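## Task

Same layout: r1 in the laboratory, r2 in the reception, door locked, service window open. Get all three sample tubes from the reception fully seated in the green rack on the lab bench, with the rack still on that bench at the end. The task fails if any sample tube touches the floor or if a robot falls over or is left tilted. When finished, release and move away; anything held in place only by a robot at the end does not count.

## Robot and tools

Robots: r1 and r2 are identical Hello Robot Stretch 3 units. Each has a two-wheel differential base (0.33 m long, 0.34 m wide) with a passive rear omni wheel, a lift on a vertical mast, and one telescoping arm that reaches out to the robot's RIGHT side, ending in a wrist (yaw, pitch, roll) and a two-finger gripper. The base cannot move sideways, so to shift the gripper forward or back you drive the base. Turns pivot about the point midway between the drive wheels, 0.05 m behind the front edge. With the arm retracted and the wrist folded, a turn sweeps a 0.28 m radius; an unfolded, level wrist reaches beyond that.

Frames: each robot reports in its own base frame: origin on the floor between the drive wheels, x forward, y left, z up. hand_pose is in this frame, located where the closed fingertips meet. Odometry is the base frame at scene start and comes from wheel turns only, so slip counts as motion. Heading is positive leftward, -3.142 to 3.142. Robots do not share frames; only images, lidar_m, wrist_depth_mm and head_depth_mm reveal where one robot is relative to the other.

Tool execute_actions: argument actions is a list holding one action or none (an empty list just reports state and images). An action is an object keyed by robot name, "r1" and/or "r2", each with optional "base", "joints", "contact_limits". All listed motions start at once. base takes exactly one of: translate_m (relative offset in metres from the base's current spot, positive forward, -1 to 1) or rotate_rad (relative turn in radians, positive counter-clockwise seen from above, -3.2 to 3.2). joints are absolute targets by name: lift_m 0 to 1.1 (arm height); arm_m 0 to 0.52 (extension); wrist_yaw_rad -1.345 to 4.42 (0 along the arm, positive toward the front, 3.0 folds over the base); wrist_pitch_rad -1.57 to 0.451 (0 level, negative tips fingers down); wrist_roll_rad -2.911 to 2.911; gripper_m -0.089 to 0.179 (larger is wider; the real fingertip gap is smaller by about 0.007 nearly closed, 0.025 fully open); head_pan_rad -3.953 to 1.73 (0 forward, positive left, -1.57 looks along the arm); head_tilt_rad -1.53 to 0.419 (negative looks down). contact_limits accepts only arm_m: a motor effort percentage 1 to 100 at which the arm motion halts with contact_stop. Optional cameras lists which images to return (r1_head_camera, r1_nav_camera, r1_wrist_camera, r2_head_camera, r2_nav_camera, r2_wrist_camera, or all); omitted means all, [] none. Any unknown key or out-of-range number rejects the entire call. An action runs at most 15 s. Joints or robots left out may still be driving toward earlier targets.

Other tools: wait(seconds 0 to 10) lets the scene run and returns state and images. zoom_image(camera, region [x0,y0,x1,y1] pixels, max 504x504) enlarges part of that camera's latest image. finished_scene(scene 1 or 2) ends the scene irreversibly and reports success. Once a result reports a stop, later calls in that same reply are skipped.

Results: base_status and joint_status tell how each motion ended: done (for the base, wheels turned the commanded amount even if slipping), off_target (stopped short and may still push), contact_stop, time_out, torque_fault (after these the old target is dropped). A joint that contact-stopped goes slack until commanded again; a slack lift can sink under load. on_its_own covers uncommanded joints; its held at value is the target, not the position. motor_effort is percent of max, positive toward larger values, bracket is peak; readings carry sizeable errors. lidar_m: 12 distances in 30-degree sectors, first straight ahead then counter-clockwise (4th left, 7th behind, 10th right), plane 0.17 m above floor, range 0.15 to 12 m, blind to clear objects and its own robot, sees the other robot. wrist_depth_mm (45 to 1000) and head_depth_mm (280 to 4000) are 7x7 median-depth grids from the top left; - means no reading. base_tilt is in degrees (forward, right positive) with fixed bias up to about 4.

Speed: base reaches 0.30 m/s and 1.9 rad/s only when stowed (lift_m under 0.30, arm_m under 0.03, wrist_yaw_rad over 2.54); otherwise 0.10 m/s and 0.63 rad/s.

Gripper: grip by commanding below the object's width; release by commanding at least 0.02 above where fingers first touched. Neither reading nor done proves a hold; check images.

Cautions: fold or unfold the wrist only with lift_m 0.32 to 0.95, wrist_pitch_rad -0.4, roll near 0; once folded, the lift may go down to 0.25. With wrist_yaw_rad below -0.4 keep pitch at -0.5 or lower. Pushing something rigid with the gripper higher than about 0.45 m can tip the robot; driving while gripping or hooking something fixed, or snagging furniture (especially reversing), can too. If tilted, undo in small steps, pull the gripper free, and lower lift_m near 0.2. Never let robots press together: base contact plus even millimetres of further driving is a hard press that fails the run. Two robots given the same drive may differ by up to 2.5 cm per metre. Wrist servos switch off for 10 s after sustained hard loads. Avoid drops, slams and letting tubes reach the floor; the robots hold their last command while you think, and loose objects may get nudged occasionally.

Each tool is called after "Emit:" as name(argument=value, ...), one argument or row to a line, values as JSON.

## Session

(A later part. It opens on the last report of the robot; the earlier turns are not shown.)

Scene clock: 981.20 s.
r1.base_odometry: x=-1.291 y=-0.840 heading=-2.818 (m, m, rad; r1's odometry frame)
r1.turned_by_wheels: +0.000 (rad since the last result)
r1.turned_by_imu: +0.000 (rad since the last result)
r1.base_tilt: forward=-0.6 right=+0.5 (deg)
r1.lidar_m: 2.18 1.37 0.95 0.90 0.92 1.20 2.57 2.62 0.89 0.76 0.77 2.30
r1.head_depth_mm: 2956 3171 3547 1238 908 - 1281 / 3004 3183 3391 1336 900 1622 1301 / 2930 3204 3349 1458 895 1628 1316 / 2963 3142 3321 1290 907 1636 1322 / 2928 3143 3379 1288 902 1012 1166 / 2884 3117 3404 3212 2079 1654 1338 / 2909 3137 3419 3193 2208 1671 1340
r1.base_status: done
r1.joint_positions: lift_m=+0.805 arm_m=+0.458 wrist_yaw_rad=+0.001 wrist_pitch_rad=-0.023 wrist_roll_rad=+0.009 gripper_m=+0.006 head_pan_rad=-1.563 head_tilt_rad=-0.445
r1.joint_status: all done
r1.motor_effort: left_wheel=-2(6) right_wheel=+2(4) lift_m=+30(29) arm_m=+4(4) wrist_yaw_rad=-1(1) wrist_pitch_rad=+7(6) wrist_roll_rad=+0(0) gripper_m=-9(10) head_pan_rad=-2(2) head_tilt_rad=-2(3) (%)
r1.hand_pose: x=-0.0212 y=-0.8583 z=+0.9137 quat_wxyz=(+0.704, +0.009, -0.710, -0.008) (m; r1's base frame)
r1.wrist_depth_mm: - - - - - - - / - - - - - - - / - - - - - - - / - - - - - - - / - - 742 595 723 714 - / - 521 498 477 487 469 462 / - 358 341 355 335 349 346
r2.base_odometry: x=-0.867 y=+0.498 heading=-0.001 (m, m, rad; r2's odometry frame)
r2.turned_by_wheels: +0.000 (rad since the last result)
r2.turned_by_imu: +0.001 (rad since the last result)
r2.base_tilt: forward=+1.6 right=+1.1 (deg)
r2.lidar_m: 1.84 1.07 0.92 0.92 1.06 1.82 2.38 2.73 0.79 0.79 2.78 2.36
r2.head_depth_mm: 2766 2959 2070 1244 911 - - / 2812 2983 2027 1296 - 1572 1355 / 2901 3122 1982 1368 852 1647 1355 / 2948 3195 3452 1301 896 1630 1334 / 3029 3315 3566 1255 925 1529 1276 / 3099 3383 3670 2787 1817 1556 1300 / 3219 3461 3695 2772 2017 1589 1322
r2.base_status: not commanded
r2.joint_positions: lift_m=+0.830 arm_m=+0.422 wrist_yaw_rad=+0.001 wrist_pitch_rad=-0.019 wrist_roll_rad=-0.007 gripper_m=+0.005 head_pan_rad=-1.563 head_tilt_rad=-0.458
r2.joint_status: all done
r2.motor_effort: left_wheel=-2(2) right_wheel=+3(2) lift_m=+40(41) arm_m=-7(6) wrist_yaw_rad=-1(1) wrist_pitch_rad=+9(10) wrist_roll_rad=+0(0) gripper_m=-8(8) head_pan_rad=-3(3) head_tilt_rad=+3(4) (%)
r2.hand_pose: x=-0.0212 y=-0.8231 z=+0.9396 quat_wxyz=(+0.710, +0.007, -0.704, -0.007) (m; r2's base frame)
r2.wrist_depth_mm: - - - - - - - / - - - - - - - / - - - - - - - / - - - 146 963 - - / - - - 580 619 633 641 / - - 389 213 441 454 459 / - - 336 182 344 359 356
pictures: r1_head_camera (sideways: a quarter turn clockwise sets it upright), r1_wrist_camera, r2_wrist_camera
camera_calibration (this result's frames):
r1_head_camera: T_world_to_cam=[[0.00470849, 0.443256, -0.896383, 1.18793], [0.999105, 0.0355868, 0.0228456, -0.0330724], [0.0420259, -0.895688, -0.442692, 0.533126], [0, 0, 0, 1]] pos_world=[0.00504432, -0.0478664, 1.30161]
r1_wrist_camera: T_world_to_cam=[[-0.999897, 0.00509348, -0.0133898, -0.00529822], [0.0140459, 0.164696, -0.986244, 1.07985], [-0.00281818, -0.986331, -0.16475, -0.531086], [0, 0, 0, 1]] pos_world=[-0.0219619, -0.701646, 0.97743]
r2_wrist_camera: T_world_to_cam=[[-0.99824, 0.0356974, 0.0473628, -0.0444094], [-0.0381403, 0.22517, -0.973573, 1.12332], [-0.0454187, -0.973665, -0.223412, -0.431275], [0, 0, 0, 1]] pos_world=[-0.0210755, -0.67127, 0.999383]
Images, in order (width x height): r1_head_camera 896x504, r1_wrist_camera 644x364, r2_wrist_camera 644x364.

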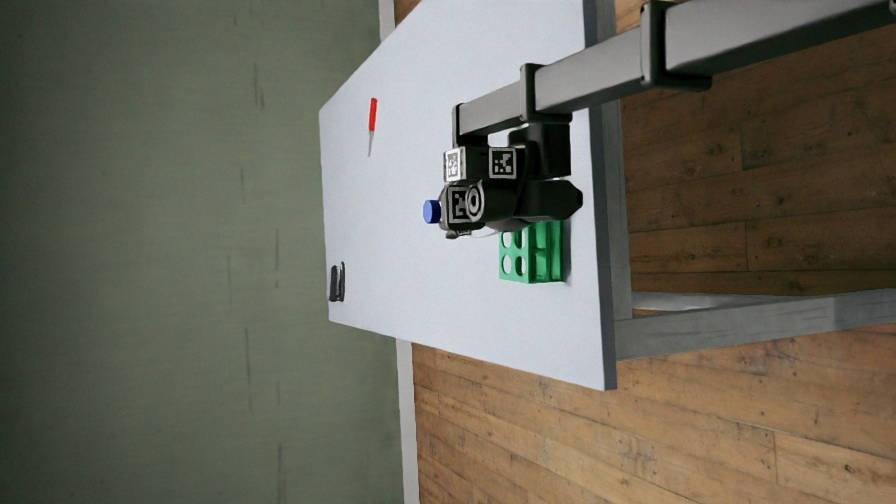

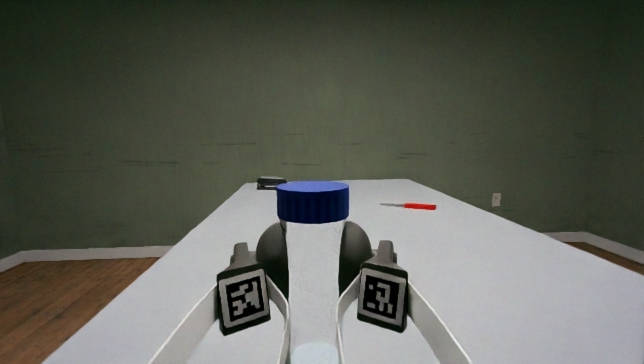

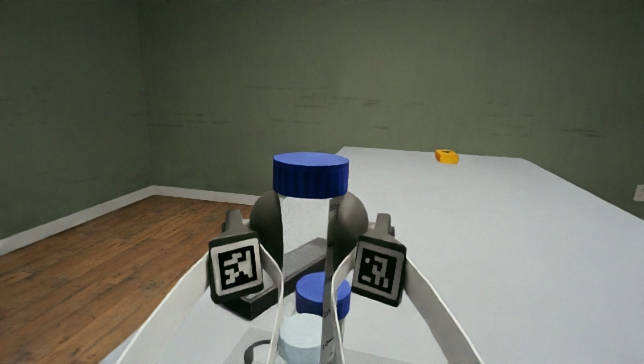

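Emit:
execute_actions(
  actions=[
    {"r2": {"base": {"rotate_rad": -0.6}, "joints": {"lift_m": 0.955, "arm_m": 0.28}}, "r1": {"joints": {"arm_m": 0.463, "lift_m": 0.78}}},
  ],
  cameras=["r1_wrist_camera", "r1_head_camera"],
)

Emit:
zoom_image(
  camera="r1_head_camera",
  region=[400, 160, 580, 300],
)

Scene clock: 999.97 s.
r1.base_odometry: x=-1.291 y=-0.840 heading=-2.818 (m, m, rad; r1's odometry frame)
r1.turned_by_wheels: +0.000 (rad since the last result)
r1.turned_by_imu: +0.000 (rad since the last result)
r1.base_tilt: forward=-0.6 right=+0.5 (deg)
r1.lidar_m: 2.18 1.37 0.95 0.90 0.92 1.20 2.56 2.62 0.89 0.76 0.76 2.31
r1.head_depth_mm: 2932 3195 3497 1242 905 - 1271 / 2910 3212 3357 1330 973 1597 1324 / 2925 3134 3379 1354 896 1636 1316 / 2949 3173 3341 1291 909 1649 1333 / 2905 3138 3314 1296 900 1013 1163 / 2918 3152 3340 3173 2084 1662 1332 / 2870 3160 3404 3223 2174 1668 1340
r1.base_status: not commanded
r1.joint_positions: lift_m=+0.780 arm_m=+0.463 wrist_yaw_rad=+0.001 wrist_pitch_rad=-0.023 wrist_roll_rad=+0.009 gripper_m=+0.006 head_pan_rad=-1.563 head_tilt_rad=-0.445
r1.joint_status: all done
r1.motor_effort: left_wheel=-2(2) right_wheel=+2(3) lift_m=+30(31) arm_m=+4(4) wrist_yaw_rad=+0(0) wrist_pitch_rad=+7(6) wrist_roll_rad=+0(0) gripper_m=-10(10) head_pan_rad=-2(2) head_tilt_rad=-3(2) (%)
r1.hand_pose: x=-0.0212 y=-0.8633 z=+0.8887 quat_wxyz=(+0.704, +0.009, -0.710, -0.008) (m; r1's base frame)
r1.wrist_depth_mm: - - - - - - - / - - - - - - - / - - - - - - - / - - - - - - - / - - 647 531 622 621 - / - 429 439 418 430 414 409 / 346 318 300 313 298 308 305
r2.base_odometry: x=-0.867 y=+0.498 heading=-0.601 (m, m, rad; r2's odometry frame)
r2.turned_by_wheels: -0.600 (rad since the last result)
r2.turned_by_imu: -0.589 (rad since the last result)
r2.base_tilt: forward=+1.7 right=+1.0 (deg)
r2.lidar_m: 2.38 2.15 1.13 0.93 0.92 1.02 1.62 2.38 2.63 0.79 0.79 0.81
r2.head_depth_mm: 3273 3424 3521 - 1994 1662 1378 / 3218 3515 3802 - 2047 1663 1357 / 3155 3451 3685 - 1950 1643 1351 / 2984 3289 3533 1159 934 1065 1242 / 2878 3134 3362 1175 896 1541 1338 / 2869 3037 1864 1164 877 1611 1331 / 2762 2944 1809 1148 845 1590 1321
r2.base_status: done
r2.joint_positions: lift_m=+0.955 arm_m=+0.280 wrist_yaw_rad=+0.001 wrist_pitch_rad=-0.019 wrist_roll_rad=-0.007 gripper_m=+0.005 head_pan_rad=-1.563 head_tilt_rad=-0.457
r2.joint_status: all done
r2.motor_effort: left_wheel=+2(8) right_wheel=-3(10) lift_m=+40(40) arm_m=-7(4) wrist_yaw_rad=-1(1) wrist_pitch_rad=+10(9) wrist_roll_rad=+0(0) gripper_m=-8(9) head_pan_rad=-3(2) head_tilt_rad=+3(3) (%)
r2.hand_pose: x=-0.0213 y=-0.6811 z=+1.0645 quat_wxyz=(+0.710, +0.007, -0.704, -0.007) (m; r2's base frame)
r2.wrist_depth_mm: - - - - - - - / - - - - - - - / - - - - - - - / - - - 146 - - - / 849 873 909 - - - - / 625 642 600 - - - - / 502 508 518 181 - - -
pictures: r1_head_camera (sideways: a quarter turn clockwise sets it upright), r1_wrist_camera
camera_calibration (this result's frames):
r1_head_camera: T_world_to_cam=[[0.00470855, 0.443256, -0.896383, 1.18793], [0.999105, 0.0355867, 0.0228456, -0.0330723], [0.0420257, -0.895688, -0.442692, 0.533126], [0, 0, 0, 1]] pos_world=[0.00504432, -0.0478664, 1.30161]
r1_wrist_camera: T_world_to_cam=[[-0.999897, 0.00509359, -0.0133899, -0.00560721], [0.014046, 0.164696, -0.986244, 1.05603], [-0.00281828, -0.986331, -0.16475, -0.540137], [0, 0, 0, 1]] pos_world=[-0.0219619, -0.706649, 0.952441]
Images, in order (width x height): r1_head_camera 896x504, r1_wrist_camera 644x364.

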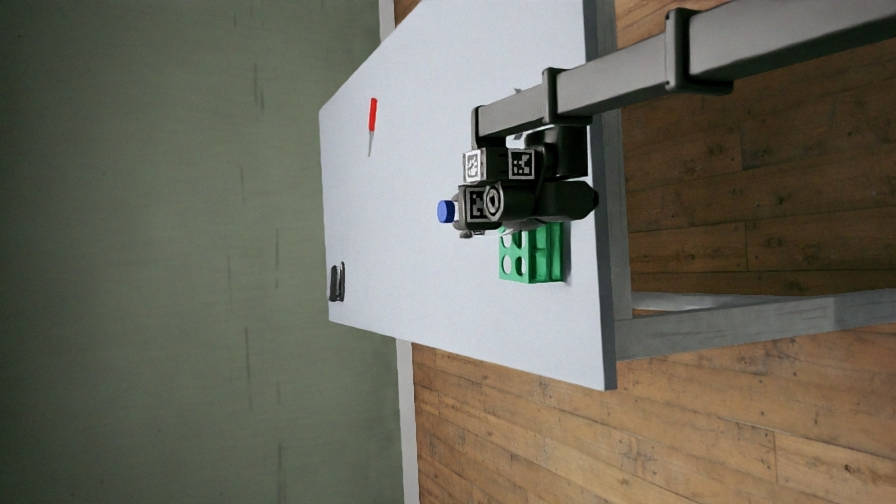

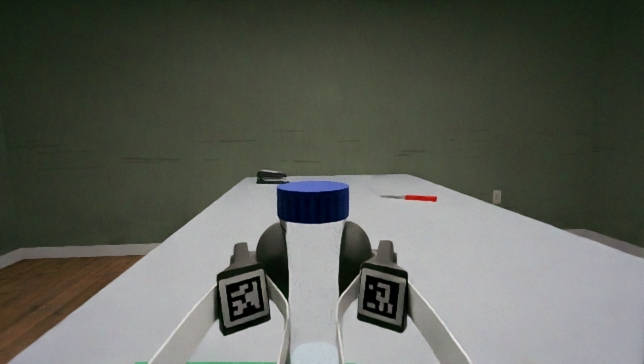

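Region (400, 160, 580, 300) of r1_head_camera's 896x504 image, scaled by 2.800, with more detail than that image has.

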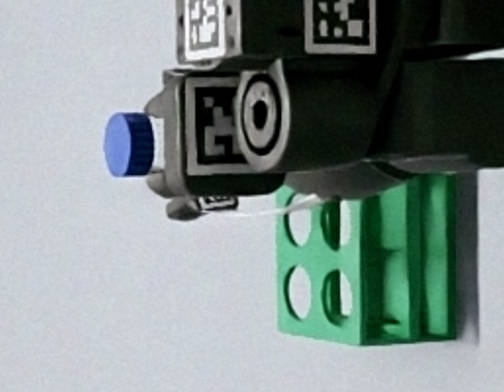

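Emit:
execute_actions(
  actions=[
    {"r2": {"base": {"rotate_rad": -0.6}}, "r1": {"joints": {"arm_m": 0.461, "lift_m": 0.74}}},
  ],
  cameras=["r1_wrist_camera", "r1_head_camera"],
)

Emit:
zoom_image(
  camera="r1_head_camera",
  region=[400, 160, 580, 300],
)

Scene clock: 1008.67 s.
r1.base_odometry: x=-1.291 y=-0.840 heading=-2.818 (m, m, rad; r1's odometry frame)
r1.turned_by_wheels: +0.000 (rad since the last result)
r1.turned_by_imu: +0.000 (rad since the last result)
r1.base_tilt: forward=-0.6 right=+0.6 (deg)
r1.lidar_m: 2.18 1.37 0.95 0.90 0.92 1.19 2.56 2.62 0.89 0.75 0.76 2.31
r1.head_depth_mm: 2990 3226 3504 1238 911 1679 - / 2967 3165 3326 1247 953 1632 1314 / 2938 3165 3351 1311 - 1623 1316 / 2906 3184 3336 1295 902 1632 1337 / 2926 3153 3335 1298 904 1015 1164 / 2865 3127 3431 3224 2095 1657 1333 / 2920 3146 3436 3180 2218 1673 1349
r1.base_status: not commanded
r1.joint_positions: lift_m=+0.740 arm_m=+0.461 wrist_yaw_rad=+0.001 wrist_pitch_rad=-0.023 wrist_roll_rad=+0.009 gripper_m=+0.006 head_pan_rad=-1.563 head_tilt_rad=-0.445
r1.joint_status: all done
r1.motor_effort: left_wheel=-2(2) right_wheel=+2(2) lift_m=+30(24) arm_m=-3(4) wrist_yaw_rad=-1(1) wrist_pitch_rad=+6(7) wrist_roll_rad=+0(0) gripper_m=-11(10) head_pan_rad=-2(2) head_tilt_rad=-3(3) (%)
r1.hand_pose: x=-0.0212 y=-0.8618 z=+0.8488 quat_wxyz=(+0.704, +0.009, -0.710, -0.008) (m; r1's base frame)
r1.wrist_depth_mm: - - - - - - - / - - - - - - - / - - - - - - - / - - - 863 - - - / - - 519 456 500 492 487 / - 338 337 333 340 325 321 / 252 159 148 155 233 233 229
r2.base_odometry: x=-0.867 y=+0.498 heading=-1.201 (m, m, rad; r2's odometry frame)
r2.turned_by_wheels: -0.600 (rad since the last result)
r2.turned_by_imu: -0.589 (rad since the last result)
r2.base_tilt: forward=+1.7 right=+1.0 (deg)
r2.lidar_m: 0.79 2.41 2.36 1.20 0.93 0.92 0.99 1.46 2.38 2.55 0.79 1.85
r2.head_depth_mm: 2066 2195 2332 - 1964 1673 1371 / 2199 2334 2440 - 2039 1654 1369 / 2355 2492 2651 - 2011 1644 1359 / 2477 2648 2854 2783 1993 1632 1341 / 2650 2889 3130 2795 2049 1628 1335 / 2895 3126 3396 2751 2025 1617 1335 / 3133 3416 3711 2715 2030 1598 1323
r2.base_status: done
r2.joint_positions: lift_m=+0.955 arm_m=+0.280 wrist_yaw_rad=+0.001 wrist_pitch_rad=-0.019 wrist_roll_rad=-0.007 gripper_m=+0.005 head_pan_rad=-1.563 head_tilt_rad=-0.457
r2.joint_status: not commanded
r2.motor_effort: left_wheel=+2(7) right_wheel=-3(9) lift_m=+40(40) arm_m=-7(7) wrist_yaw_rad=-1(0) wrist_pitch_rad=+9(10) wrist_roll_rad=+0(0) gripper_m=-8(8) head_pan_rad=-3(2) head_tilt_rad=+3(3) (%)
r2.hand_pose: x=-0.0213 y=-0.6811 z=+1.0645 quat_wxyz=(+0.710, +0.007, -0.704, -0.007) (m; r2's base frame)
r2.wrist_depth_mm: - - - - - - - / - - - - - - - / - - - - - - - / - - - 146 - - - / - - - - - - - / - - - - - - - / - - - 181 - - -
pictures: r1_head_camera (sideways: a quarter turn clockwise sets it upright), r1_wrist_camera
camera_calibration (this result's frames):
r1_head_camera: T_world_to_cam=[[0.00470854, 0.443256, -0.896383, 1.18793], [0.999105, 0.0355867, 0.0228456, -0.0330724], [0.0420257, -0.895688, -0.442692, 0.533126], [0, 0, 0, 1]] pos_world=[0.00504432, -0.0478664, 1.30161]
r1_wrist_camera: T_world_to_cam=[[-0.999897, 0.00508383, -0.0133933, -0.00615352], [0.0140465, 0.164239, -0.986321, 1.01611], [-0.00281458, -0.986407, -0.164294, -0.545675], [0, 0, 0, 1]] pos_world=[-0.0219616, -0.705113, 0.912481]
Images, in order (width x height): r1_head_camera 896x504, r1_wrist_camera 644x364.

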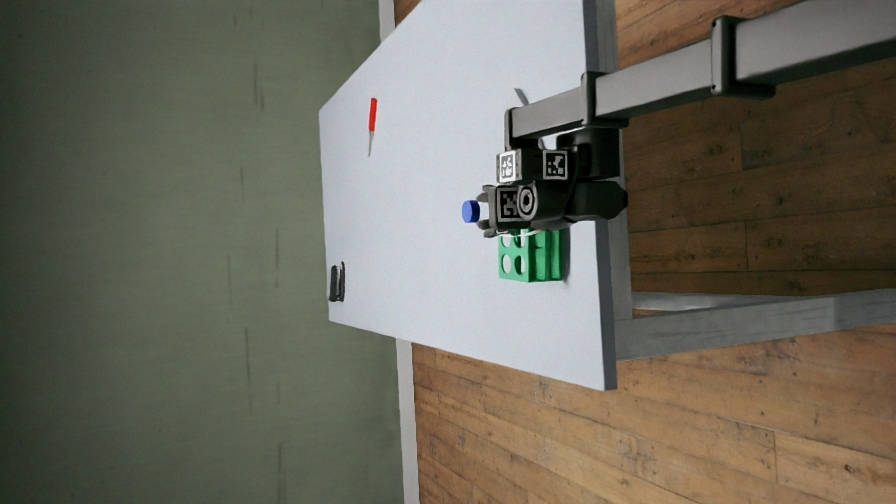

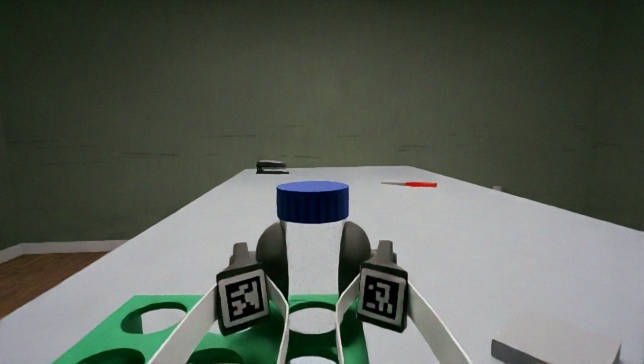

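Region (400, 160, 580, 300) of r1_head_camera's 896x504 image, scaled by 2.800, with more detail than that image has.

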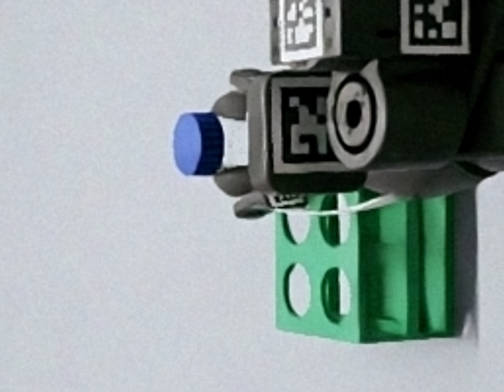

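Emit:
execute_actions(
  actions=[
    {"r2": {"base": {"rotate_rad": -0.671}}, "r1": {"joints": {"gripper_m": 0.09}}},
  ],
  cameras=["r1_wrist_camera"],
)

Scene clock: 1012.97 s.
r1.base_odometry: x=-1.291 y=-0.840 heading=-2.818 (m, m, rad; r1's odometry frame)
r1.turned_by_wheels: +0.000 (rad since the last result)
r1.turned_by_imu: +0.000 (rad since the last result)
r1.base_tilt: forward=-0.6 right=+0.6 (deg)
r1.lidar_m: 2.18 1.37 0.95 0.90 0.92 1.20 2.57 2.63 0.89 0.76 0.76 2.31
r1.head_depth_mm: 2936 3231 3456 1243 909 1649 - / 2942 3199 3315 1248 949 1598 1318 / 2961 3159 3294 1345 - 1623 1314 / 2878 3151 3308 1276 903 1633 1321 / 2913 3130 3316 1297 906 1016 1170 / 2925 3135 3446 3211 2095 1667 1343 / 2911 3178 3409 3219 2206 1667 1344
r1.base_status: not commanded
r1.joint_positions: lift_m=+0.740 arm_m=+0.461 wrist_yaw_rad=+0.001 wrist_pitch_rad=-0.023 wrist_roll_rad=+0.009 gripper_m=+0.090 head_pan_rad=-1.563 head_tilt_rad=-0.445
r1.joint_status: all done
r1.motor_effort: left_wheel=-2(2) right_wheel=+2(2) lift_m=+31(31) arm_m=-3(3) wrist_yaw_rad=-1(0) wrist_pitch_rad=+6(6) wrist_roll_rad=+0(0) gripper_m=+1(83) head_pan_rad=-3(2) head_tilt_rad=-3(3) (%)
r1.hand_pose: x=-0.0212 y=-0.8618 z=+0.8488 quat_wxyz=(+0.704, +0.009, -0.710, -0.008) (m; r1's base frame)
r1.wrist_depth_mm: - - - - - - - / - - - - - - - / - - - - - - - / - - - - - - - / - - 548 418 553 491 485 / - 353 335 332 330 326 324 / 252 150 149 148 240 233 230
r2.base_odometry: x=-0.867 y=+0.498 heading=-1.872 (m, m, rad; r2's odometry frame)
r2.turned_by_wheels: -0.671 (rad since the last result)
r2.turned_by_imu: -0.659 (rad since the last result)
r2.base_tilt: forward=+1.6 right=+1.0 (deg)
r2.lidar_m: 0.98 0.80 2.50 2.36 1.37 0.97 0.92 0.94 1.25 2.38 2.44 0.79
r2.head_depth_mm: 2021 2211 2282 - 1990 1670 1376 / 2025 2182 2338 - 2040 1653 1361 / 2019 2166 2309 - 2025 1642 1354 / 2000 2178 2326 2501 1983 1653 1354 / 2015 2154 2337 2555 2052 1626 1337 / 1991 2140 2328 2519 2033 1605 1329 / 1973 2127 2304 2475 2037 1598 1325
r2.base_status: done
r2.joint_positions: lift_m=+0.955 arm_m=+0.280 wrist_yaw_rad=+0.001 wrist_pitch_rad=-0.019 wrist_roll_rad=-0.007 gripper_m=+0.005 head_pan_rad=-1.563 head_tilt_rad=-0.457
r2.joint_status: not commanded
r2.motor_effort: left_wheel=+2(5) right_wheel=-3(9) lift_m=+40(40) arm_m=-7(7) wrist_yaw_rad=+0(1) wrist_pitch_rad=+10(9) wrist_roll_rad=+0(0) gripper_m=-8(8) head_pan_rad=-2(3) head_tilt_rad=+3(3) (%)
r2.hand_pose: x=-0.0213 y=-0.6811 z=+1.0645 quat_wxyz=(+0.710, +0.007, -0.704, -0.007) (m; r2's base frame)
r2.wrist_depth_mm: - - - - - - 991 / - - - - - - 986 / - - - - - - 987 / - - - 146 - - 980 / - - - - - - 979 / - - - - - - 966 / - - - 181 - - 966
pictures: r1_wrist_camera
camera_calibration (this result's frames):
r1_wrist_camera: T_world_to_cam=[[-0.999897, 0.00509263, -0.0133908, -0.00615039], [0.0140463, 0.16451, -0.986275, 1.01624], [-0.00281981, -0.986362, -0.164564, -0.545408], [0, 0, 0, 1]] pos_world=[-0.021962, -0.705119, 0.912453]
Images, in order (width x height): r1_wrist_camera 644x364.

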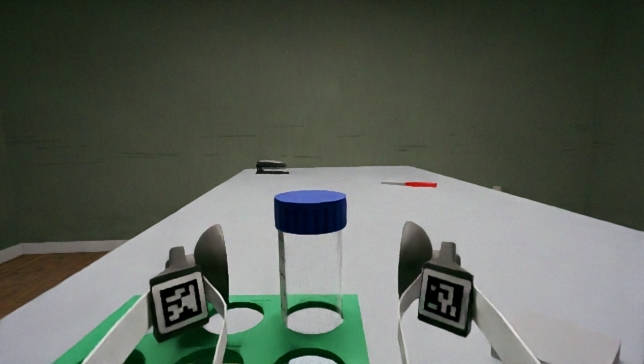

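Emit:
execute_actions(
  actions=[
    {"r2": {"base": {"translate_m": -0.15}}, "r1": {"joints": {"arm_m": 0.28, "lift_m": 0.875}}},
  ],
  cameras=["r1_wrist_camera", "r1_head_camera"],
)

Emit:
execute_actions(
  actions=[
    {"r2": {"base": {"rotate_rad": -1.246}}, "r1": {"base": {"rotate_rad": -1.506}}},
  ],
  cameras=["r2_wrist_camera", "r2_head_camera"],
)

Scene clock: 1021.13 s.
r1.base_odometry: x=-1.291 y=-0.840 heading=-2.818 (m, m, rad; r1's odometry frame)
r1.turned_by_wheels: +0.000 (rad since the last result)
r1.turned_by_imu: +0.000 (rad since the last result)
r1.base_tilt: forward=-0.6 right=+0.4 (deg)
r1.lidar_m: 2.18 1.38 0.95 0.90 0.92 1.20 2.57 2.62 0.89 0.76 0.76 2.31
r1.head_depth_mm: 2993 3166 3439 1245 - 1557 1310 / 2923 3179 3372 1332 - 1625 1312 / 2951 3259 3320 1441 - 1620 1320 / 2899 3178 3313 1363 909 1625 1321 / 2913 3138 3398 1291 904 1010 1163 / 2915 3116 3462 3182 2089 1647 1349 / 2895 3107 3486 3187 2160 1665 1344
r1.base_status: not commanded
r1.joint_positions: lift_m=+0.875 arm_m=+0.280 wrist_yaw_rad=+0.001 wrist_pitch_rad=-0.023 wrist_roll_rad=+0.009 gripper_m=+0.090 head_pan_rad=-1.563 head_tilt_rad=-0.445
r1.joint_status: all done
r1.motor_effort: left_wheel=-2(2) right_wheel=+2(2) lift_m=+36(37) arm_m=-3(4) wrist_yaw_rad=+0(1) wrist_pitch_rad=+6(7) wrist_roll_rad=+0(0) gripper_m=+1(0) head_pan_rad=-2(3) head_tilt_rad=-2(3) (%)
r1.hand_pose: x=-0.0212 y=-0.6808 z=+0.9836 quat_wxyz=(+0.704, +0.009, -0.710, -0.008) (m; r1's base frame)
r1.wrist_depth_mm: - - - - - - - / - - - - - - - / - - - - - - - / - - - - - - - / - - - 968 - - - / - - 632 634 619 617 - / - 464 451 469 447 462 460
r2.base_odometry: x=-0.823 y=+0.641 heading=-1.872 (m, m, rad; r2's odometry frame)
r2.turned_by_wheels: +0.000 (rad since the last result)
r2.turned_by_imu: +0.001 (rad since the last result)
r2.base_tilt: forward=+1.7 right=+1.0 (deg)
r2.lidar_m: 0.97 0.93 2.49 2.36 1.15 0.81 0.77 0.79 1.05 2.39 2.45 0.93
r2.head_depth_mm: 1995 2066 2043 - 1999 1680 1366 / 2028 2185 2335 - 2049 1661 1358 / 2020 2168 2318 - 2016 1647 1357 / 2016 2163 2341 2495 1997 1619 1355 / 2014 2154 2367 2516 2060 1618 1331 / 2001 2151 2315 2507 2057 1601 1336 / 1989 2146 2335 2469 2044 1605 1318
r2.base_status: done
r2.joint_positions: lift_m=+0.955 arm_m=+0.280 wrist_yaw_rad=+0.001 wrist_pitch_rad=-0.019 wrist_roll_rad=-0.007 gripper_m=+0.005 head_pan_rad=-1.563 head_tilt_rad=-0.457
r2.joint_status: not commanded
r2.motor_effort: left_wheel=+2(2) right_wheel=-3(8) lift_m=+40(40) arm_m=-7(7) wrist_yaw_rad=-1(1) wrist_pitch_rad=+9(10) wrist_roll_rad=+0(0) gripper_m=-9(8) head_pan_rad=-3(3) head_tilt_rad=+3(3) (%)
r2.hand_pose: x=-0.0213 y=-0.6811 z=+1.0645 quat_wxyz=(+0.710, +0.007, -0.704, -0.007) (m; r2's base frame)
r2.wrist_depth_mm: - - - - - - 819 / - - - - - - 837 / - - - - - - 793 / - - - 146 - - 811 / - - - - - - 799 / - - - - - - 797 / - - - 181 - - 810
pictures: r1_head_camera (sideways: a quarter turn clockwise sets it upright), r1_wrist_camera
camera_calibration (this result's frames):
r1_head_camera: T_world_to_cam=[[0.00470849, 0.443257, -0.896382, 1.18793], [0.999105, 0.0355868, 0.0228456, -0.0330724], [0.0420258, -0.895688, -0.442692, 0.533127], [0, 0, 0, 1]] pos_world=[0.00504432, -0.0478664, 1.30161]
r1_wrist_camera: T_world_to_cam=[[-0.999897, 0.00509084, -0.0133917, -0.00526695], [0.0140464, 0.164383, -0.986297, 1.11938], [-0.00281971, -0.986383, -0.164438, -0.344836], [0, 0, 0, 1]] pos_world=[-0.021962, -0.524121, 1.04726]
Images, in order (width x height): r1_head_camera 896x504, r1_wrist_camera 644x364.

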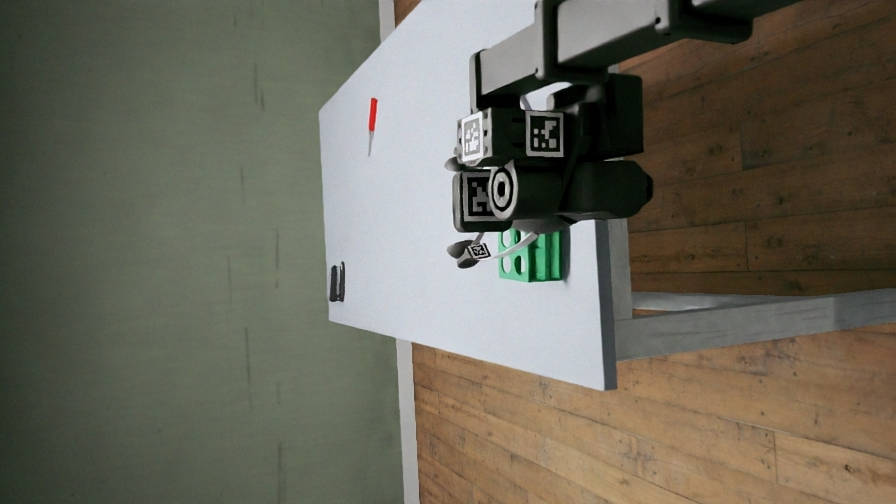

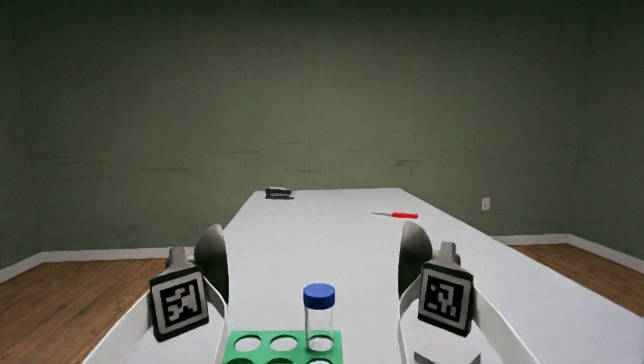

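Scene clock: 1024.47 s.
r1.base_odometry: x=-1.291 y=-0.840 heading=+1.959 (m, m, rad; r1's odometry frame)
r1.turned_by_wheels: -1.506 (rad since the last result)
r1.turned_by_imu: -1.541 (rad since the last result)
r1.base_tilt: forward=-0.6 right=+0.5 (deg)
r1.lidar_m: 0.76 3.14 2.27 2.18 1.30 0.94 0.90 0.93 1.25 2.56 2.65 0.89
r1.head_depth_mm: 2158 2357 2560 2661 - 1566 1305 / 2172 2382 2602 2776 - 1627 1317 / 2144 2341 2608 2749 - 1615 1319 / 2203 2367 2596 2744 2146 1635 1318 / 2178 2382 2555 2782 2148 1655 1335 / 2177 2366 2581 2807 2167 1672 1340 / 2218 2388 2582 2818 2204 1669 1351
r1.base_status: done
r1.joint_positions: lift_m=+0.875 arm_m=+0.280 wrist_yaw_rad=+0.001 wrist_pitch_rad=-0.023 wrist_roll_rad=+0.009 gripper_m=+0.090 head_pan_rad=-1.563 head_tilt_rad=-0.445
r1.joint_status: not commanded
r1.motor_effort: left_wheel=+2(6) right_wheel=-3(8) lift_m=+36(36) arm_m=-3(3) wrist_yaw_rad=-1(0) wrist_pitch_rad=+6(6) wrist_roll_rad=+0(0) gripper_m=+0(0) head_pan_rad=-1(3) head_tilt_rad=-2(3) (%)
r1.hand_pose: x=-0.0212 y=-0.6808 z=+0.9836 quat_wxyz=(+0.704, +0.009, -0.710, -0.008) (m; r1's base frame)
r1.wrist_depth_mm: - - - - - - 978 / - - - - - - - / - - - - - - - / - - - - - - - / - - - - - - - / - - - - - - - / - - - - - - -
r2.base_odometry: x=-0.823 y=+0.641 heading=-3.118 (m, m, rad; r2's odometry frame)
r2.turned_by_wheels: -1.246 (rad since the last result)
r2.turned_by_imu: -1.224 (rad since the last result)
r2.base_tilt: forward=+1.7 right=+1.0 (deg)
r2.lidar_m: 2.39 2.79 0.93 0.93 2.72 2.36 1.45 0.89 0.77 0.77 0.90 1.59
r2.head_depth_mm: - - 2892 - 615 910 1005 / - - 2769 - 636 941 1046 / - - - - 650 985 1098 / - - - 852 670 1021 1145 / - - - 876 696 1070 1202 / - - - 869 721 1121 1245 / 3648 3786 3911 856 1043 1172 1283
r2.base_status: done
r2.joint_positions: lift_m=+0.955 arm_m=+0.280 wrist_yaw_rad=+0.001 wrist_pitch_rad=-0.019 wrist_roll_rad=-0.007 gripper_m=+0.005 head_pan_rad=-1.563 head_tilt_rad=-0.457
r2.joint_status: not commanded
r2.motor_effort: left_wheel=+2(6) right_wheel=-3(9) lift_m=+40(40) arm_m=-7(7) wrist_yaw_rad=-1(0) wrist_pitch_rad=+10(9) wrist_roll_rad=+0(0) gripper_m=-7(8) head_pan_rad=-4(2) head_tilt_rad=+2(3) (%)
r2.hand_pose: x=-0.0213 y=-0.6811 z=+1.0645 quat_wxyz=(+0.710, +0.007, -0.704, -0.007) (m; r2's base frame)
r2.wrist_depth_mm: - - - - - - - / - - - - - - - / - - - - - - - / - - - 146 - - - / 527 537 437 562 575 - - / 395 382 362 360 423 428 435 / 314 317 324 181 329 334 337
pictures: r2_head_camera (sideways: a quarter turn clockwise sets it upright), r2_wrist_camera
camera_calibration (this result's frames):
r2_head_camera: T_world_to_cam=[[-0.0597797, 0.452491, -0.889763, 1.17371], [0.997796, 0.00137713, -0.0663377, 0.0822876], [-0.0287919, -0.891768, -0.451576, 0.542305], [0, 0, 0, 1]] pos_world=[0.003672, -0.047598, 1.29468]
r2_wrist_camera: T_world_to_cam=[[-0.998221, 0.0361934, 0.0473702, -0.0551955], [-0.038028, 0.22535, -0.973535, 1.21308], [-0.0459104, -0.973605, -0.223573, -0.264896], [0, 0, 0, 1]] pos_world=[-0.0211279, -0.529274, 1.12437]
Images, in order (width x height): r2_head_camera 896x504, r2_wrist_camera 644x364.

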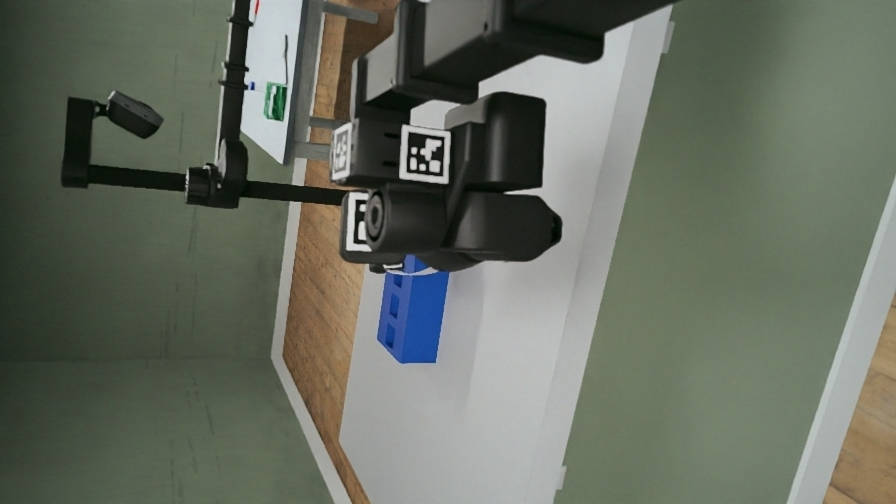

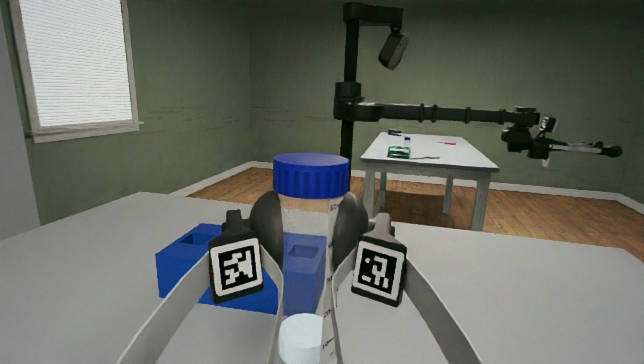

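Emit:
zoom_image(
  camera="r2_wrist_camera",
  region=[140, 200, 360, 330],
)

Region (140, 200, 360, 330) of r2_wrist_camera's 644x364 image, scaled by 2.291; it fills the top 298 rows of this view, and the rest is white.

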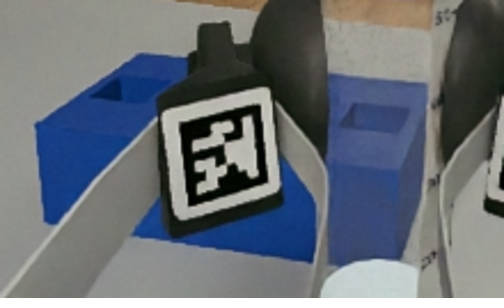

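Emit:
execute_actions(
  actions=[
    {"r2": {"base": {"translate_m": 0.0035}, "joints": {"arm_m": 0.486, "lift_m": 0.94}}, "r1": {"base": {"translate_m": -0.10}, "joints": {"head_pan_rad": -3.14}}},
  ],
  cameras=["r1_head_camera", "r2_wrist_camera"],
)

Scene clock: 1043.77 s.
r1.base_odometry: x=-1.253 y=-0.932 heading=+1.959 (m, m, rad; r1's odometry frame)
r1.turned_by_wheels: +0.000 (rad since the last result)
r1.turned_by_imu: +0.000 (rad since the last result)
r1.base_tilt: forward=-0.6 right=+0.5 (deg)
r1.lidar_m: 0.85 3.14 2.27 2.17 1.16 0.83 0.80 0.82 1.11 2.56 2.66 0.98
r1.head_depth_mm: - - - 918 704 - - / - - - 871 708 - - / - - - 854 713 1008 - / - - 1002 897 718 1051 1195 / - 1660 1847 959 725 1054 1191 / - - - 969 732 1051 1193 / - - - 984 739 1050 1203
r1.base_status: done
r1.joint_positions: lift_m=+0.875 arm_m=+0.280 wrist_yaw_rad=+0.001 wrist_pitch_rad=-0.023 wrist_roll_rad=+0.009 gripper_m=+0.090 head_pan_rad=-3.133 head_tilt_rad=-0.445
r1.joint_status: all done
r1.motor_effort: left_wheel=+2(3) right_wheel=-3(9) lift_m=+36(36) arm_m=-3(3) wrist_yaw_rad=+0(1) wrist_pitch_rad=+6(6) wrist_roll_rad=+0(0) gripper_m=+1(1) head_pan_rad=-3(39) head_tilt_rad=-3(3) (%)
r1.hand_pose: x=-0.0212 y=-0.6808 z=+0.9836 quat_wxyz=(+0.704, +0.009, -0.710, -0.008) (m; r1's base frame)
r1.wrist_depth_mm: - - - - - - 862 / - - - - - - 869 / - - - - - - 882 / - - - - - - 903 / - - - - - - 905 / - - - - - - 909 / - - - - - - 904
r2.base_odometry: x=-0.826 y=+0.641 heading=-3.118 (m, m, rad; r2's odometry frame)
r2.turned_by_wheels: +0.000 (rad since the last result)
r2.turned_by_imu: +0.001 (rad since the last result)
r2.base_tilt: forward=+1.6 right=+1.0 (deg)
r2.lidar_m: 2.38 2.79 0.93 0.93 2.73 2.36 1.45 0.88 0.77 0.77 0.90 1.60
r2.head_depth_mm: - - 3324 - - 929 1006 / - - 2479 865 658 943 1052 / - 1443 - 854 675 981 1100 / - - - 848 697 1026 1152 / - - - 873 696 1069 1214 / - - - 865 721 1121 1248 / 3642 3847 3841 864 1043 1173 1281
r2.base_status: done
r2.joint_positions: lift_m=+0.940 arm_m=+0.486 wrist_yaw_rad=+0.001 wrist_pitch_rad=-0.019 wrist_roll_rad=-0.007 gripper_m=+0.005 head_pan_rad=-1.563 head_tilt_rad=-0.457
r2.joint_status: all done
r2.motor_effort: left_wheel=+2(6) right_wheel=-3(5) lift_m=+31(34) arm_m=+5(4) wrist_yaw_rad=-1(0) wrist_pitch_rad=+9(9) wrist_roll_rad=+0(0) gripper_m=-8(8) head_pan_rad=-3(2) head_tilt_rad=+2(3) (%)
r2.hand_pose: x=-0.0213 y=-0.8863 z=+1.0498 quat_wxyz=(+0.710, +0.007, -0.704, -0.007) (m; r2's base frame)
r2.wrist_depth_mm: - - - - - - - / - - - - - - - / - - - - - - 772 / - - - 146 - - - / 527 501 - - - - - / 365 373 346 375 391 399 - / 293 225 226 181 306 312 315
pictures: r1_head_camera (sideways: a quarter turn clockwise sets it upright), r2_wrist_camera
camera_calibration (this result's frames):
r1_head_camera: T_world_to_cam=[[0.44328, -0.00422348, -0.896373, 1.18524], [0.0366792, -0.999066, 0.0228461, -0.0272023], [-0.895633, -0.0430055, -0.442711, 0.53887], [0, 0, 0, 1]] pos_world=[-0.0417675, 0.00100334, 1.30161]
r2_wrist_camera: T_world_to_cam=[[-0.998221, 0.0361961, 0.0473732, -0.0470715], [-0.0380265, 0.225431, -0.973517, 1.24506], [-0.0459169, -0.973586, -0.223654, -0.467937], [0, 0, 0, 1]] pos_world=[-0.0211286, -0.73455, 1.10966]
Images, in order (width x height): r1_head_camera 896x504, r2_wrist_camera 644x364.

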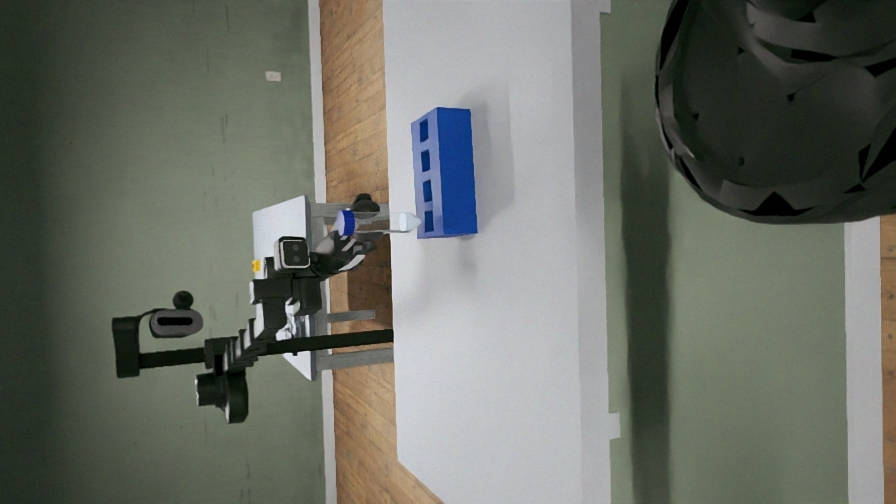

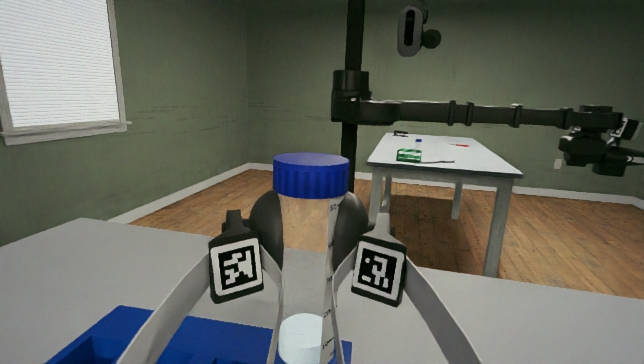

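Emit:
zoom_image(
  camera="r1_head_camera",
  region=[310, 100, 490, 260],
)

Region (310, 100, 490, 260) of r1_head_camera's 896x504 image, scaled by 2.800, with more detail than that image has.

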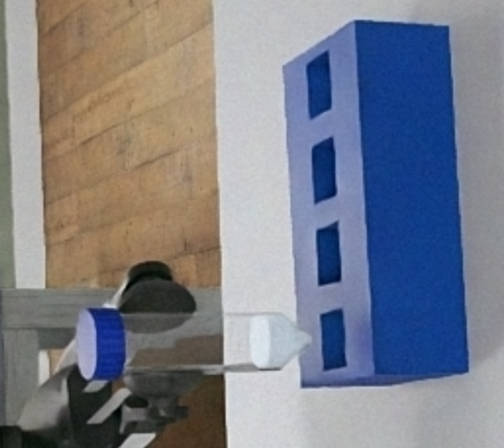

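Emit:
execute_actions(
  actions=[
    {"r2": {"joints": {"lift_m": 0.882}}, "r1": {"base": {"rotate_rad": -0.7}, "joints": {"head_pan_rad": -1.57}}},
  ],
  cameras=["r2_wrist_camera"],
)

Scene clock: 1056.20 s.
r1.base_odometry: x=-1.253 y=-0.932 heading=+1.260 (m, m, rad; r1's odometry frame)
r1.turned_by_wheels: -0.700 (rad since the last result)
r1.turned_by_imu: -0.716 (rad since the last result)
r1.base_tilt: forward=-0.6 right=+0.5 (deg)
r1.lidar_m: 0.98 2.32 0.86 2.43 2.18 1.45 0.90 0.80 0.80 0.96 1.75 2.58
r1.head_depth_mm: 747 798 853 886 - 1132 1190 / 821 881 944 1009 - 1241 1275 / 904 973 1064 1142 - 1441 1317 / 1012 1108 1207 1344 1556 1577 1332 / 1145 1262 1413 1591 1816 1654 1330 / 1297 1451 1621 1898 2083 1656 1350 / 1523 1729 2011 2437 2187 1662 1348
r1.base_status: done
r1.joint_positions: lift_m=+0.875 arm_m=+0.280 wrist_yaw_rad=+0.001 wrist_pitch_rad=-0.023 wrist_roll_rad=+0.009 gripper_m=+0.090 head_pan_rad=-1.577 head_tilt_rad=-0.445
r1.joint_status: all done
r1.motor_effort: left_wheel=+2(6) right_wheel=-3(8) lift_m=+36(36) arm_m=-3(3) wrist_yaw_rad=+0(1) wrist_pitch_rad=+6(7) wrist_roll_rad=+0(0) gripper_m=+1(0) head_pan_rad=+4(35) head_tilt_rad=-3(3) (%)
r1.hand_pose: x=-0.0212 y=-0.6808 z=+0.9836 quat_wxyz=(+0.704, +0.009, -0.710, -0.008) (m; r1's base frame)
r1.wrist_depth_mm: - - 883 622 478 391 328 / - - 902 635 490 396 335 / - - 943 655 497 404 340 / - - 979 667 509 410 353 / - - 959 685 530 415 355 / - - 950 696 572 411 343 / - - - 718 537 412 239
r2.base_odometry: x=-0.826 y=+0.641 heading=-3.118 (m, m, rad; r2's odometry frame)
r2.turned_by_wheels: +0.000 (rad since the last result)
r2.turned_by_imu: +0.001 (rad since the last result)
r2.base_tilt: forward=+1.7 right=+1.1 (deg)
r2.lidar_m: 2.39 2.79 0.93 0.94 2.75 2.36 1.46 0.89 0.77 0.77 0.90 1.59
r2.head_depth_mm: - - 3694 935 - - 1049 / - - 3788 - 629 952 1054 / - - - 808 677 984 1099 / - - - 824 697 1025 1153 / - - - 875 695 1070 1206 / - - - 869 720 1114 1241 / 3632 3778 3853 854 1044 1178 1278
r2.base_status: not commanded
r2.joint_positions: lift_m=+0.882 arm_m=+0.486 wrist_yaw_rad=+0.001 wrist_pitch_rad=-0.019 wrist_roll_rad=-0.007 gripper_m=+0.005 head_pan_rad=-1.563 head_tilt_rad=-0.457
r2.joint_status: all done
r2.motor_effort: left_wheel=+2(2) right_wheel=-3(3) lift_m=+30(30) arm_m=+5(5) wrist_yaw_rad=+0(0) wrist_pitch_rad=+9(10) wrist_roll_rad=+0(0) gripper_m=-8(8) head_pan_rad=-3(3) head_tilt_rad=+3(3) (%)
r2.hand_pose: x=-0.0213 y=-0.8863 z=+0.9918 quat_wxyz=(+0.710, +0.007, -0.704, -0.007) (m; r2's base frame)
r2.wrist_depth_mm: - - - - - - - / - - - - - - - / - - - - - - 553 / - - - 146 - - - / 356 362 383 377 395 402 - / 176 189 177 189 285 288 294 / 144 140 143 151 222 227 230
pictures: r2_wrist_camera
camera_calibration (this result's frames):
r2_wrist_camera: T_world_to_cam=[[-0.998221, 0.0361933, 0.0473727, -0.0443255], [-0.0380267, 0.225431, -0.973517, 1.18861], [-0.0459141, -0.973587, -0.223654, -0.480908], [0, 0, 0, 1]] pos_world=[-0.0211283, -0.734551, 1.05167]
Images, in order (width x height): r2_wrist_camera 644x364.

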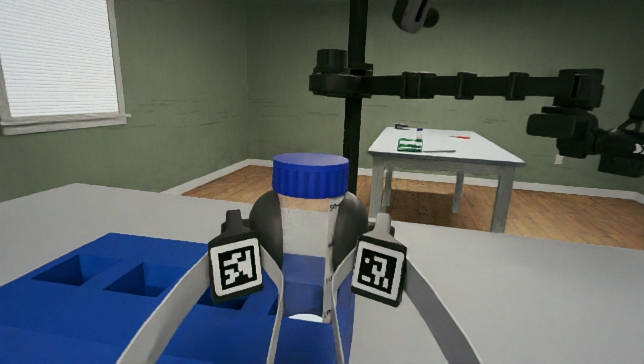

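Emit:
execute_actions(
  actions=[
    {"r2": {"joints": {"gripper_m": 0.09}}, "r1": {"base": {"rotate_rad": -0.84}}},
  ],
  cameras=["r2_wrist_camera", "r1_wrist_camera"],
)

Emit:
execute_actions(
  actions=[
    {"r2": {"joints": {"arm_m": 0.36}}, "r1": {"joints": {"arm_m": 0.36, "lift_m": 0.872}}},
  ],
  cameras=["r1_wrist_camera"],
)

Scene clock: 1061.53 s.
r1.base_odometry: x=-1.253 y=-0.932 heading=+0.420 (m, m, rad; r1's odometry frame)
r1.turned_by_wheels: -0.840 (rad since the last result)
r1.turned_by_imu: -0.859 (rad since the last result)
r1.base_tilt: forward=-0.6 right=+0.5 (deg)
r1.lidar_m: 2.57 2.67 0.98 0.85 3.08 2.26 2.17 1.14 0.83 0.80 0.83 1.13
r1.head_depth_mm: - - - 921 - 1044 1179 / - - - 987 - 1041 1170 / - - - 891 - 1040 1181 / - - 2595 956 720 1044 1188 / - 1694 1822 963 727 1046 1184 / - - - 972 733 1044 1195 / - - - 983 705 1051 1193
r1.base_status: done
r1.joint_positions: lift_m=+0.875 arm_m=+0.280 wrist_yaw_rad=+0.001 wrist_pitch_rad=-0.023 wrist_roll_rad=+0.009 gripper_m=+0.090 head_pan_rad=-1.577 head_tilt_rad=-0.445
r1.joint_status: not commanded
r1.motor_effort: left_wheel=+2(7) right_wheel=-3(9) lift_m=+36(36) arm_m=-3(3) wrist_yaw_rad=+0(1) wrist_pitch_rad=+6(6) wrist_roll_rad=+0(0) gripper_m=+0(0) head_pan_rad=+3(4) head_tilt_rad=-3(3) (%)
r1.hand_pose: x=-0.0212 y=-0.6808 z=+0.9836 quat_wxyz=(+0.704, +0.009, -0.710, -0.008) (m; r1's base frame)
r1.wrist_depth_mm: - - - - - - - / - - - - - - - / - - 645 - - - - / - - - 468 - - - / 581 517 511 359 353 482 480 / 339 348 331 291 292 303 318 / 248 241 245 244 237 240 239
r2.base_odometry: x=-0.826 y=+0.641 heading=-3.118 (m, m, rad; r2's odometry frame)
r2.turned_by_wheels: +0.000 (rad since the last result)
r2.turned_by_imu: +0.001 (rad since the last result)
r2.base_tilt: forward=+1.6 right=+1.0 (deg)
r2.lidar_m: 2.39 2.80 0.93 0.93 2.74 2.37 1.45 0.89 0.77 0.77 0.90 1.59
r2.head_depth_mm: - - 3709 930 - - 1047 / - - 3737 - 629 947 1047 / - 1656 1195 813 675 984 1100 / - - - 842 699 1022 1151 / - - - 875 696 1069 1211 / - - - 866 720 1117 1248 / 3600 3787 3880 859 1038 1174 1277
r2.base_status: not commanded
r2.joint_positions: lift_m=+0.882 arm_m=+0.486 wrist_yaw_rad=+0.001 wrist_pitch_rad=-0.020 wrist_roll_rad=-0.007 gripper_m=+0.090 head_pan_rad=-1.563 head_tilt_rad=-0.457
r2.joint_status: all done
r2.motor_effort: left_wheel=+2(2) right_wheel=-3(3) lift_m=+30(30) arm_m=+5(5) wrist_yaw_rad=+0(1) wrist_pitch_rad=+10(10) wrist_roll_rad=+0(0) gripper_m=+0(81) head_pan_rad=-3(3) head_tilt_rad=+3(3) (%)
r2.hand_pose: x=-0.0213 y=-0.8863 z=+0.9917 quat_wxyz=(+0.710, +0.007, -0.704, -0.007) (m; r2's base frame)
r2.wrist_depth_mm: - - - - - - - / - - - - - - - / - - - - - - - / - - - 144 - - - / 355 362 373 377 416 - - / 176 181 191 189 269 298 296 / - 141 143 151 222 225 230
pictures: r1_wrist_camera, r2_wrist_camera
camera_calibration (this result's frames):
r1_wrist_camera: T_world_to_cam=[[-0.999897, 0.00509079, -0.0133922, -0.00526647], [0.0140469, 0.164383, -0.986297, 1.11938], [-0.00281957, -0.986383, -0.164438, -0.344837], [0, 0, 0, 1]] pos_world=[-0.0219621, -0.524122, 1.04726]
r2_wrist_camera: T_world_to_cam=[[-0.998221, 0.0361801, 0.0473869, -0.0443481], [-0.0380263, 0.225795, -0.973432, 1.18875], [-0.0459186, -0.973503, -0.224017, -0.480487], [0, 0, 0, 1]] pos_world=[-0.0211287, -0.734565, 1.05163]
Images, in order (width x height): r1_wrist_camera 644x364, r2_wrist_camera 644x364.

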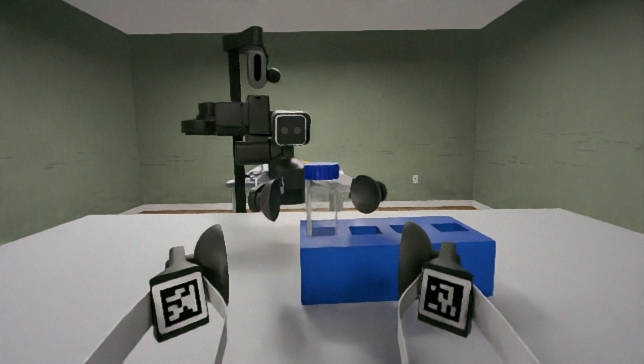

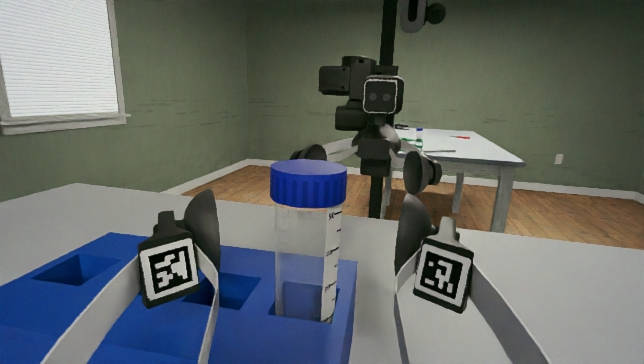

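Scene clock: 1063.70 s.
r1.base_odometry: x=-1.253 y=-0.932 heading=+0.420 (m, m, rad; r1's odometry frame)
r1.turned_by_wheels: +0.000 (rad since the last result)
r1.turned_by_imu: +0.000 (rad since the last result)
r1.base_tilt: forward=-0.6 right=+0.5 (deg)
r1.lidar_m: 2.57 2.66 0.98 0.86 3.12 2.27 2.17 1.14 0.83 0.80 0.83 1.13
r1.head_depth_mm: - - - 922 - 1073 1174 / - - - 1064 953 1038 1176 / - - - 1080 957 1040 1180 / - - 2629 1020 721 1040 1183 / - 1679 1843 962 728 1042 1188 / - - - 972 733 1048 1190 / - - - 985 702 1044 1190
r1.base_status: not commanded
r1.joint_positions: lift_m=+0.872 arm_m=+0.360 wrist_yaw_rad=+0.001 wrist_pitch_rad=-0.023 wrist_roll_rad=+0.009 gripper_m=+0.090 head_pan_rad=-1.577 head_tilt_rad=-0.445
r1.joint_status: all done
r1.motor_effort: left_wheel=+2(2) right_wheel=-3(3) lift_m=+31(35) arm_m=+4(7) wrist_yaw_rad=+0(1) wrist_pitch_rad=+6(6) wrist_roll_rad=+0(0) gripper_m=+0(1) head_pan_rad=+3(4) head_tilt_rad=-3(3) (%)
r1.hand_pose: x=-0.0212 y=-0.7603 z=+0.9808 quat_wxyz=(+0.704, +0.009, -0.710, -0.008) (m; r1's base frame)
r1.wrist_depth_mm: - - - - - - - / - - - - - - - / - - 571 - - - - / - - - - - - - / 504 501 525 489 537 474 468 / 328 339 323 210 211 217 311 / 244 235 239 211 214 218 233
r2.base_odometry: x=-0.826 y=+0.641 heading=-3.118 (m, m, rad; r2's odometry frame)
r2.turned_by_wheels: +0.000 (rad since the last result)
r2.turned_by_imu: +0.000 (rad since the last result)
r2.base_tilt: forward=+1.6 right=+1.1 (deg)
r2.lidar_m: 2.38 2.79 0.93 0.93 2.74 2.37 1.45 0.89 0.77 0.77 0.90 1.60
r2.head_depth_mm: - - 3667 927 725 - 1023 / - - 3784 1042 631 952 1046 / - 1658 1123 - 637 981 1098 / - - - - 670 1025 1148 / - - - 877 697 1069 1205 / - - - 868 718 1117 1244 / 3637 3769 3801 859 1046 1177 1276
r2.base_status: not commanded
r2.joint_positions: lift_m=+0.882 arm_m=+0.360 wrist_yaw_rad=+0.001 wrist_pitch_rad=-0.020 wrist_roll_rad=-0.007 gripper_m=+0.090 head_pan_rad=-1.563 head_tilt_rad=-0.457
r2.joint_status: all done
r2.motor_effort: left_wheel=+2(2) right_wheel=-3(3) lift_m=+30(31) arm_m=-6(8) wrist_yaw_rad=+0(1) wrist_pitch_rad=+9(10) wrist_roll_rad=+0(0) gripper_m=+0(1) head_pan_rad=-3(4) head_tilt_rad=+3(3) (%)
r2.hand_pose: x=-0.0213 y=-0.7610 z=+0.9917 quat_wxyz=(+0.710, +0.007, -0.704, -0.007) (m; r2's base frame)
r2.wrist_depth_mm: - - - - - - - / - - - - - - - / - - - 579 - - - / - 561 583 540 - - - / 357 279 258 291 418 400 413 / 267 275 260 255 269 300 294 / 220 215 218 220 223 226 231
pictures: r1_wrist_camera
camera_calibration (this result's frames):
r1_wrist_camera: T_world_to_cam=[[-0.999897, 0.00509078, -0.0133922, -0.004899], [0.0140469, 0.164383, -0.986297, 1.1297], [-0.00281957, -0.986383, -0.164438, -0.423728], [0, 0, 0, 1]] pos_world=[-0.0219621, -0.603637, 1.04448]
Images, in order (width x height): r1_wrist_camera 644x364.

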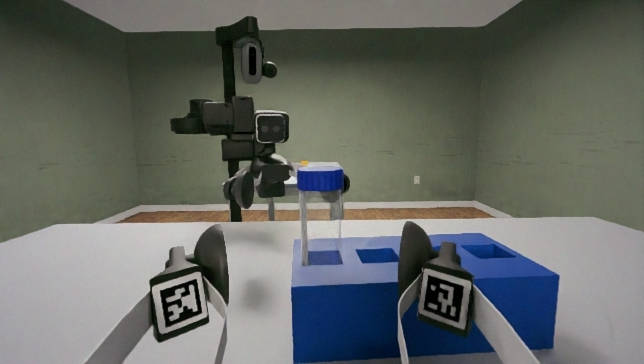

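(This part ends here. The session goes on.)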